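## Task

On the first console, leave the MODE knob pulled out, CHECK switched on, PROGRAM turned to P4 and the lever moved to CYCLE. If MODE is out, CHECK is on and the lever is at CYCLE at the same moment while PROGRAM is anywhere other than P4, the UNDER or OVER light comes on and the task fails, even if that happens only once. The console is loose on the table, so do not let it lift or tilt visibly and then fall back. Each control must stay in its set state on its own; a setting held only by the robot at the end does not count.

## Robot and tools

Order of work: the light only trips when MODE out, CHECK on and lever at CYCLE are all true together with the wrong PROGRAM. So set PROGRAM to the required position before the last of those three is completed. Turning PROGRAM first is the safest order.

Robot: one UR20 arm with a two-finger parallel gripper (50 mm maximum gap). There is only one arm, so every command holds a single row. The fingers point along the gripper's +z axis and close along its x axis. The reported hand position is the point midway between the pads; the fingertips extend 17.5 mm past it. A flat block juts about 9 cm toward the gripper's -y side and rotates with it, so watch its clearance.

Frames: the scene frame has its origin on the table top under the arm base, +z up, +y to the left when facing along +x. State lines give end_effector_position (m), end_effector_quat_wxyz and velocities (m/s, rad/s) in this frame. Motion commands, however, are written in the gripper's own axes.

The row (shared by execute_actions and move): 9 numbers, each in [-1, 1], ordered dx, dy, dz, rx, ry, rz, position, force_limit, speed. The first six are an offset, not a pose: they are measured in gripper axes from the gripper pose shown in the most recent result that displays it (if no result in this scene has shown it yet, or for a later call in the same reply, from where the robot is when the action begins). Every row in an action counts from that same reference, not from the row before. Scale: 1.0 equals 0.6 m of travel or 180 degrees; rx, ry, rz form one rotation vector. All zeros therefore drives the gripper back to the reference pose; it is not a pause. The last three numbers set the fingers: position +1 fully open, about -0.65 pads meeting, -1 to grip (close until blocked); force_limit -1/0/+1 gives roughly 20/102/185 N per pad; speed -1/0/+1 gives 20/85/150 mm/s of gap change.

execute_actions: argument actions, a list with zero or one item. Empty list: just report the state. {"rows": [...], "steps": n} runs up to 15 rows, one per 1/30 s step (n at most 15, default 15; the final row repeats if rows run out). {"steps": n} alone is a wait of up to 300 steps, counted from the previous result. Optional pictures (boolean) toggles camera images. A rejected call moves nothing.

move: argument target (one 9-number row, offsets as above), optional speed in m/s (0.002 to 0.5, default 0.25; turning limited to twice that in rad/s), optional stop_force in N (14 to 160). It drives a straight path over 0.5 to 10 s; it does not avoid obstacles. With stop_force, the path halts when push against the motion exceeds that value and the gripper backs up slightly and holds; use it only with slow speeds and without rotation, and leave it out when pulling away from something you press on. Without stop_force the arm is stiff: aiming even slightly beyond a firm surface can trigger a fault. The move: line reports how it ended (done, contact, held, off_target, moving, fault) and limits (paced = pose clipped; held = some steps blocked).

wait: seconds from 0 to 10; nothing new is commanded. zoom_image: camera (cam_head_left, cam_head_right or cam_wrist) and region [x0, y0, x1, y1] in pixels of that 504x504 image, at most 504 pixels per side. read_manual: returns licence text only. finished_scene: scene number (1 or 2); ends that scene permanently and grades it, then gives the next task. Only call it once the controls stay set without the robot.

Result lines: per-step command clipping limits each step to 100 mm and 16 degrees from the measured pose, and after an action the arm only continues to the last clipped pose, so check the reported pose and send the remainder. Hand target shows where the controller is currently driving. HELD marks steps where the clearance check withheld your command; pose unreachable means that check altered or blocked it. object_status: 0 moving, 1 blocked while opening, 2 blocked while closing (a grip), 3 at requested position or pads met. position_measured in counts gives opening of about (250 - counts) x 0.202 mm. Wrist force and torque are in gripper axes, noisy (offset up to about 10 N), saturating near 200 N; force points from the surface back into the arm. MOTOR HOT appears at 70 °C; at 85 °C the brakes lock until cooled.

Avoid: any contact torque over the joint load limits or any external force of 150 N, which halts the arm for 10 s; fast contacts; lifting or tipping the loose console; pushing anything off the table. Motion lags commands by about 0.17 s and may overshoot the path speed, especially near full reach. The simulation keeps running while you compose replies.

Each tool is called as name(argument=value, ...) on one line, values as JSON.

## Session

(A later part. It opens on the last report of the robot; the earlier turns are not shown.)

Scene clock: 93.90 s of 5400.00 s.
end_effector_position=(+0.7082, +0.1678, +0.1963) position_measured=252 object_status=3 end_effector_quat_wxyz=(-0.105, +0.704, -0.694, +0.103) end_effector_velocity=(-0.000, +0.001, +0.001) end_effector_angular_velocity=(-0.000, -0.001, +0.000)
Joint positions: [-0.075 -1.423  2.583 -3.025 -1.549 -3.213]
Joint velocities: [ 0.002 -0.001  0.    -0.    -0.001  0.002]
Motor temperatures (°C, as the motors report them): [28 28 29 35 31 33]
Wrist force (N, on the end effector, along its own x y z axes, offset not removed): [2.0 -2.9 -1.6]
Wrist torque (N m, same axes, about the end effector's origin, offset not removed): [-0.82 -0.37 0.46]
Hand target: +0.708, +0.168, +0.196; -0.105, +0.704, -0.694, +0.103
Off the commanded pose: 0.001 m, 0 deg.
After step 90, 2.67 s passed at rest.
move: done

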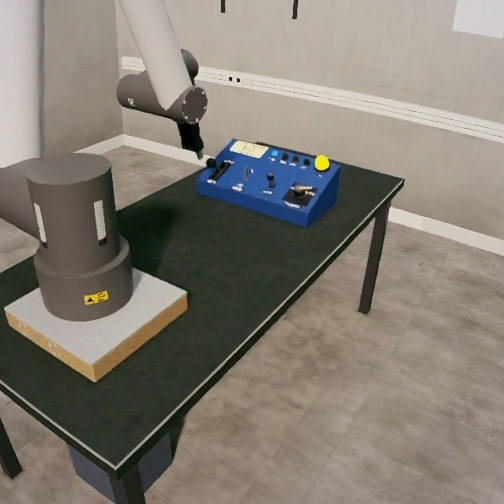

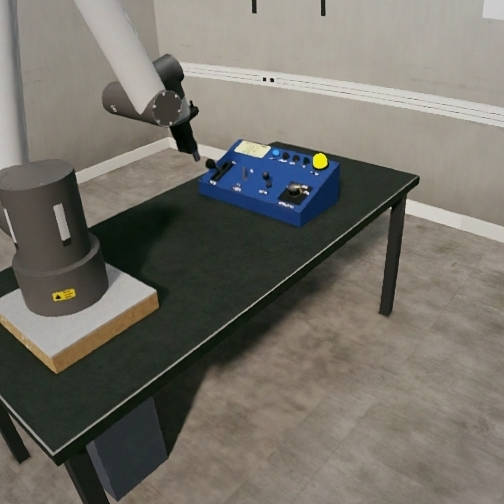

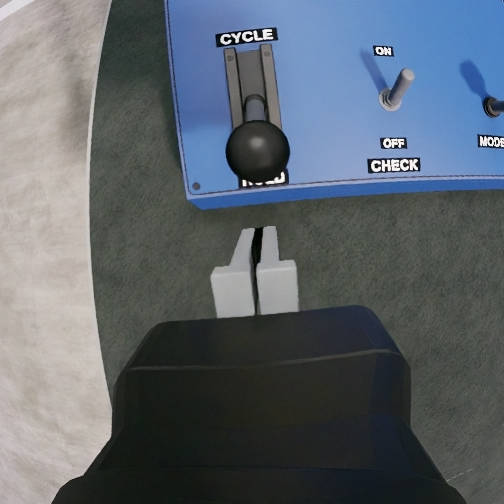

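move(target=[0,0.036,0.113,-0.094,0,0,-1,-0.5,0], speed=0.1)

zoom_image(camera="cam_head_left", region=[150, 90, 330, 230])

zoom_image(camera="cam_head_right", region=[150, 90, 330, 230])

Scene clock: 103.13 s of 5400.00 s.
end_effector_position=(+0.7073, +0.1678, +0.1252) position_measured=252 object_status=3 end_effector_quat_wxyz=(-0.000, +0.712, -0.702, +0.000) end_effector_velocity=(+0.000, +0.000, -0.001) end_effector_angular_velocity=(-0.000, +0.006, -0.001)
Joint positions: [-0.064 -1.339  2.462 -2.694 -1.571 -3.206]
Joint velocities: [ 0.     0.002 -0.003  0.007 -0.     0.001]
Motor temperatures (°C, as the motors report them): [28 28 29 35 31 33]
Wrist force (N, on the end effector, along its own x y z axes, offset not removed): [2.6 -2.1 -0.3]
Wrist torque (N m, same axes, about the end effector's origin, offset not removed): [-0.60 -0.39 0.43]
Hand target: +0.707, +0.168, +0.125; +0.000, +0.712, -0.702, -0.000
Off the commanded pose: 0.000 m, 0 deg.
After step 90, 4.40 s passed at rest.
move: done

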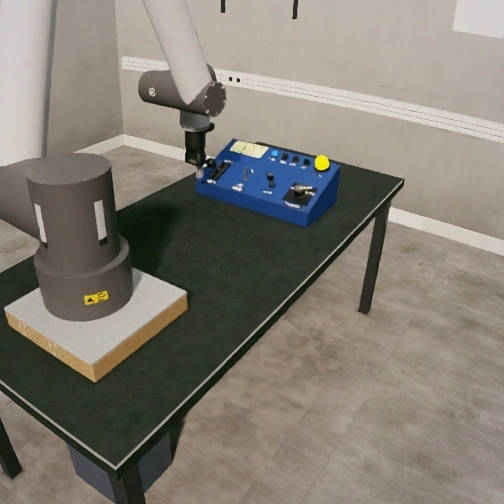

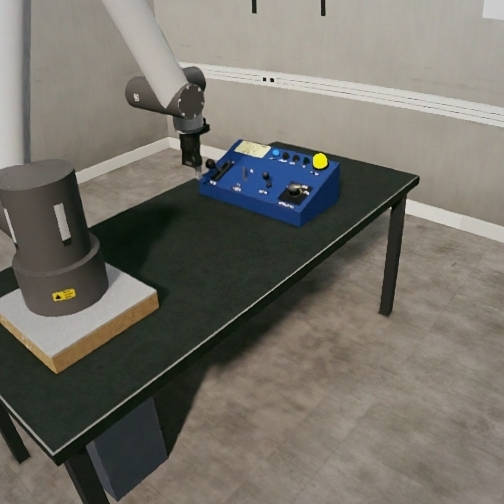

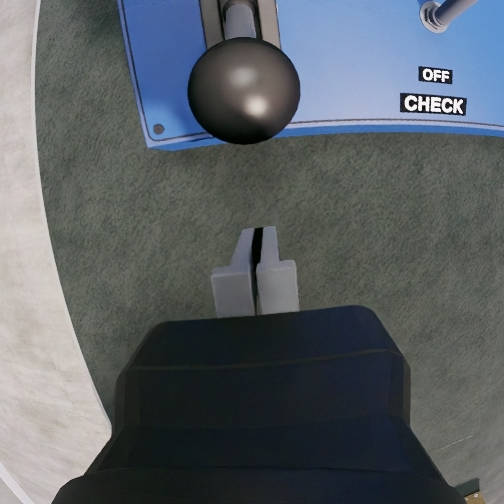

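Region (150, 90, 330, 230) of cam_head_left's 504x504 image, scaled by 2.800, with more detail than that image has.

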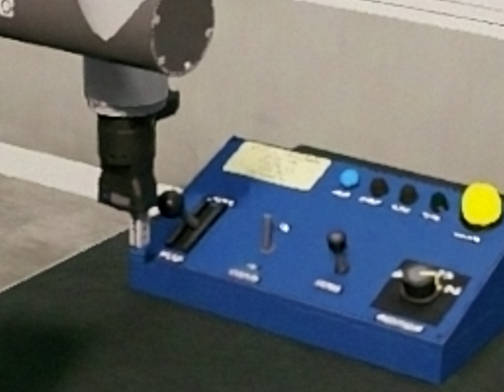

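Region (150, 90, 330, 230) of cam_head_right's 504x504 image, scaled by 2.800, with more detail than that image has.

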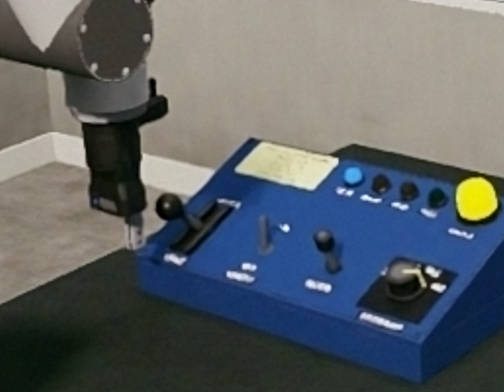

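move(target=[-0.007,0,-0.05,0,0,0,0,-0.5,0], speed=0.1)

move(target=[0,-0.1,0,0,0,0,0,-0.5,0], speed=0.01, stop_force=25)

Scene clock: 111.37 s of 5400.00 s.
end_effector_position=(+0.7072, +0.1720, +0.1550) position_measured=152 object_status=3 end_effector_quat_wxyz=(-0.000, +0.712, -0.702, +0.000) end_effector_velocity=(+0.000, +0.000, +0.001) end_effector_angular_velocity=(+0.000, +0.000, -0.000)
Joint positions: [-0.058 -1.387  2.446 -2.63  -1.571 -3.199]
Joint velocities: [ 0.    -0.002 -0.001  0.003  0.     0.   ]
Motor temperatures (°C, as the motors report them): [28 28 29 35 31 33]
Wrist force (N, on the end effector, along its own x y z axes, offset not removed): [3.4 -0.7 0.7]
Wrist torque (N m, same axes, about the end effector's origin, offset not removed): [-0.37 -0.59 0.41]
Hand target: +0.707, +0.172, +0.155; -0.000, +0.712, -0.702, +0.000
Off the commanded pose: 0.000 m, 0 deg.
After step 90, 4.40 s passed at rest.
move: done

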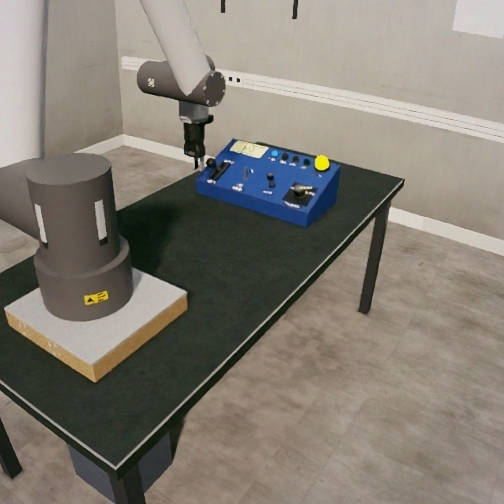

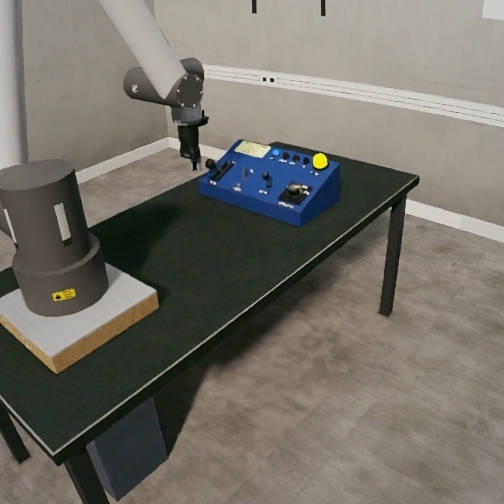

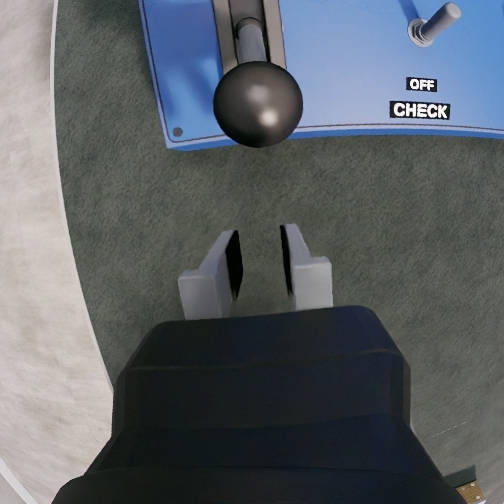

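Scene clock: 115.67 s of 5400.00 s.
end_effector_position=(+0.7465, +0.1726, +0.1550) position_measured=152 object_status=3 end_effector_quat_wxyz=(-0.000, +0.712, -0.702, +0.000) end_effector_velocity=(-0.003, +0.000, -0.000) end_effector_angular_velocity=(+0.000, -0.002, +0.000)
Joint positions: [-0.054 -1.352  2.394 -2.614 -1.571 -3.196]
Joint velocities: [ 0.    -0.002  0.004 -0.004  0.001 -0.   ]
Motor temperatures (°C, as the motors report them): [28 28 29 35 31 33]
Wrist force (N, on the end effector, along its own x y z axes, offset not removed): [7.4 4.7 0.5]
Wrist torque (N m, same axes, about the end effector's origin, offset not removed): [-0.84 -0.44 0.55]
Hand target: +0.746, +0.173, +0.155; -0.000, +0.712, -0.702, +0.000
Off the commanded pose: 0.021 m, 0 deg.
move: contact

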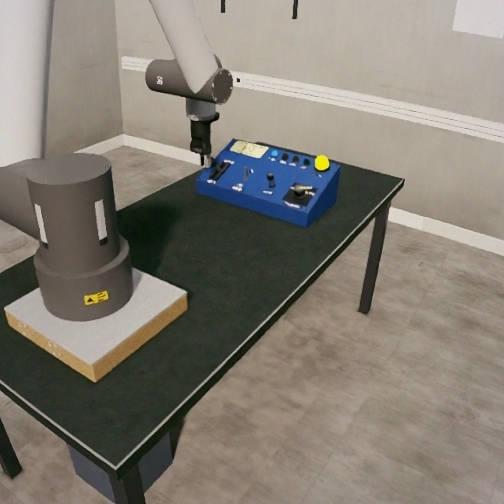

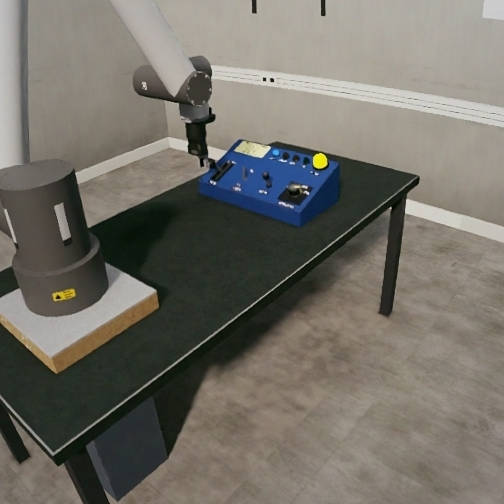

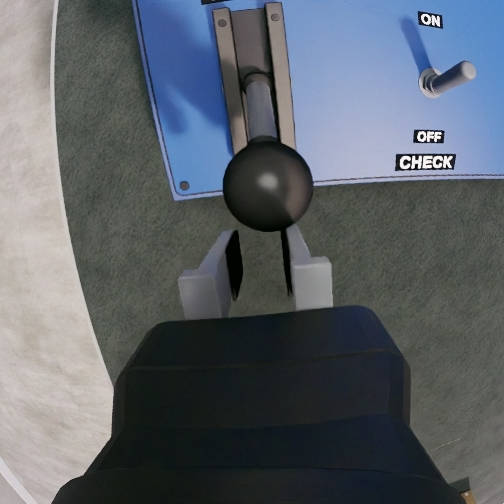

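move(target=[0.008,0.02,0.042,0,0,0,0,-0.5,0], speed=0.03)

move(target=[-0.01,-0.1,0,0,0,0,0,-0.5,0], speed=0.01, stop_force=35)

Scene clock: 120.67 s of 5400.00 s.
end_effector_position=(+0.7345, +0.1677, +0.1299) position_measured=152 object_status=3 end_effector_quat_wxyz=(-0.000, +0.712, -0.702, +0.000) end_effector_velocity=(-0.001, -0.000, -0.001) end_effector_angular_velocity=(-0.001, +0.000, +0.001)
Joint positions: [-0.062 -1.325  2.423 -2.67  -1.571 -3.204]
Joint velocities: [-0.     0.001  0.001 -0.002 -0.001 -0.001]
Motor temperatures (°C, as the motors report them): [28 28 29 35 31 33]
Wrist force (N, on the end effector, along its own x y z axes, offset not removed): [2.7 -0.9 -2.1]
Wrist torque (N m, same axes, about the end effector's origin, offset not removed): [-0.40 -0.54 0.39]
Hand target: +0.735, +0.168, +0.130; -0.000, +0.712, -0.702, +0.000
Off the commanded pose: 0.000 m, 0 deg.
After step 90, 0.73 s passed at rest.
move: done

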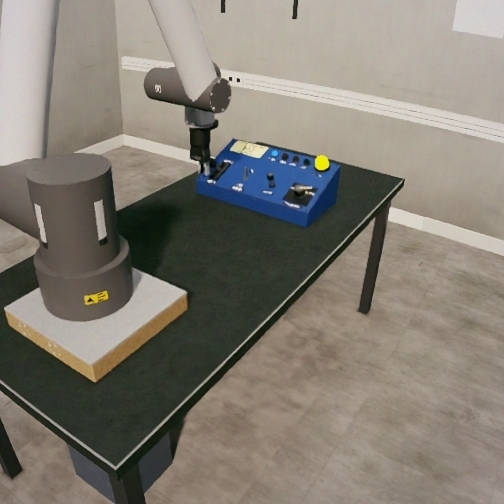

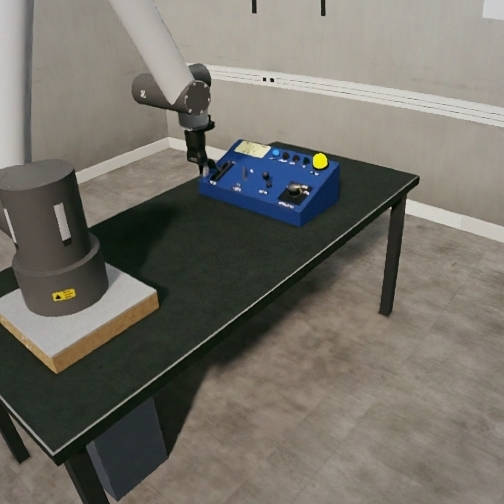

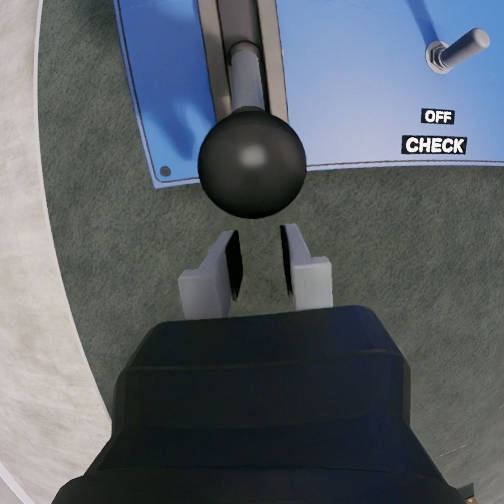

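Scene clock: 126.93 s of 5400.00 s.
end_effector_position=(+0.7944, +0.1746, +0.1299) position_measured=152 object_status=3 end_effector_quat_wxyz=(-0.000, +0.712, -0.702, +0.000) end_effector_velocity=(+0.001, +0.000, +0.000) end_effector_angular_velocity=(-0.000, -0.000, +0.001)
Joint positions: [-0.049 -1.276  2.341 -2.637 -1.571 -3.191]
Joint velocities: [ 0.     0.001 -0.002  0.001 -0.    -0.   ]
Motor temperatures (°C, as the motors report them): [28 28 29 35 31 33]
Wrist force (N, on the end effector, along its own x y z axes, offset not removed): [2.5 -1.2 -1.3]
Wrist torque (N m, same axes, about the end effector's origin, offset not removed): [-0.48 -0.40 0.47]
Hand target: +0.794, +0.175, +0.130; -0.000, +0.712, -0.702, +0.000
Off the commanded pose: 0.000 m, 0 deg.
move: done

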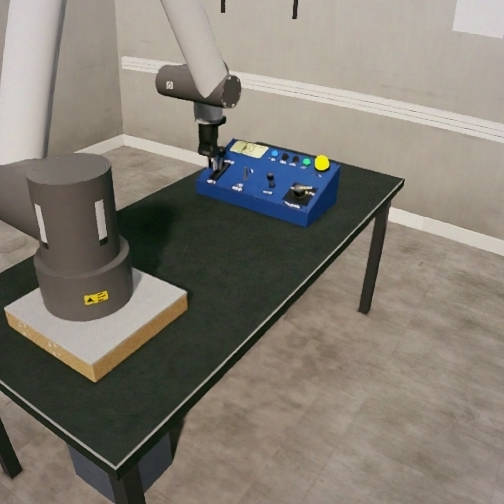

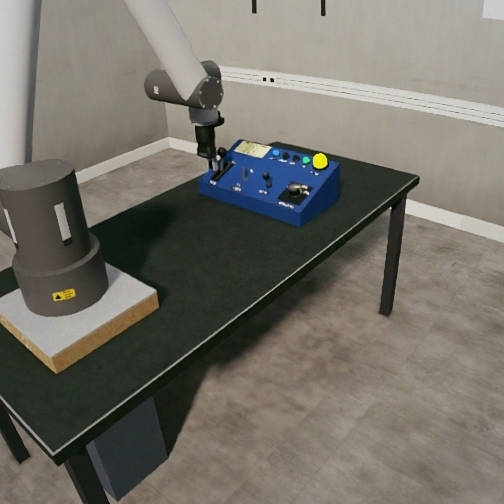

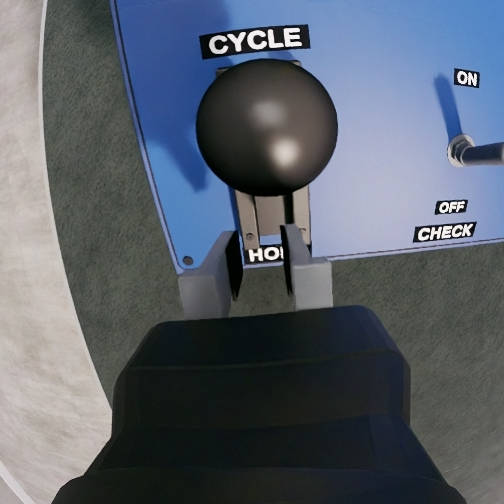

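PASS is lit green; the lever snapped over. Backing away.

move(target=[0,0.1,-0.1,0,0,0,0,-0.5,0])

finished_scene(scene=1)

Scene clock: 131.20 s of 5400.00 s.
end_effector_position=(+0.7345, +0.1736, +0.1897) position_measured=152 object_status=3 end_effector_quat_wxyz=(-0.000, +0.712, -0.702, +0.000) end_effector_velocity=(-0.001, -0.000, +0.001) end_effector_angular_velocity=(-0.000, -0.000, +0.000)
Joint positions: [-0.054 -1.413  2.391 -2.549 -1.571 -3.195]
Joint velocities: [-0.    -0.002  0.     0.002 -0.    -0.   ]
Motor temperatures (°C, as the motors report them): [28 28 29 35 31 33]
Wrist force (N, on the end effector, along its own x y z axes, offset not removed): [3.2 -1.1 1.2]
Wrist torque (N m, same axes, about the end effector's origin, offset not removed): [-0.42 -0.58 0.37]
Hand target: +0.734, +0.174, +0.190; -0.000, +0.712, -0.702, +0.000
Off the commanded pose: 0.000 m, 0 deg.
After step 90, 0.33 s passed at rest.
move: done

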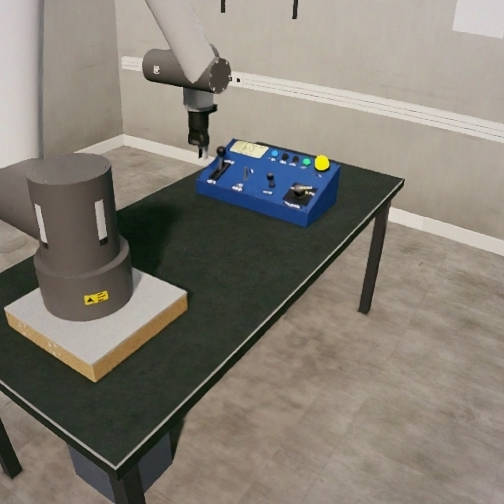

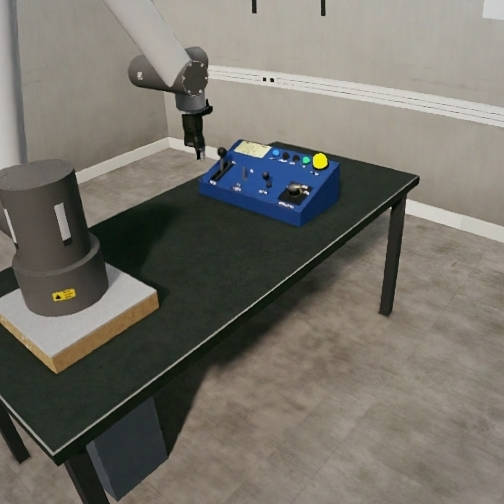

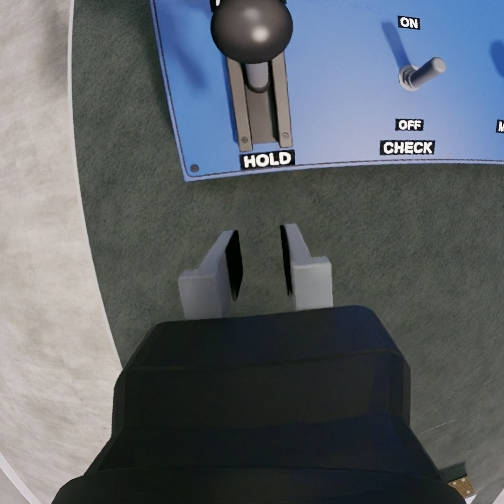

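The scene is finished: the task was done.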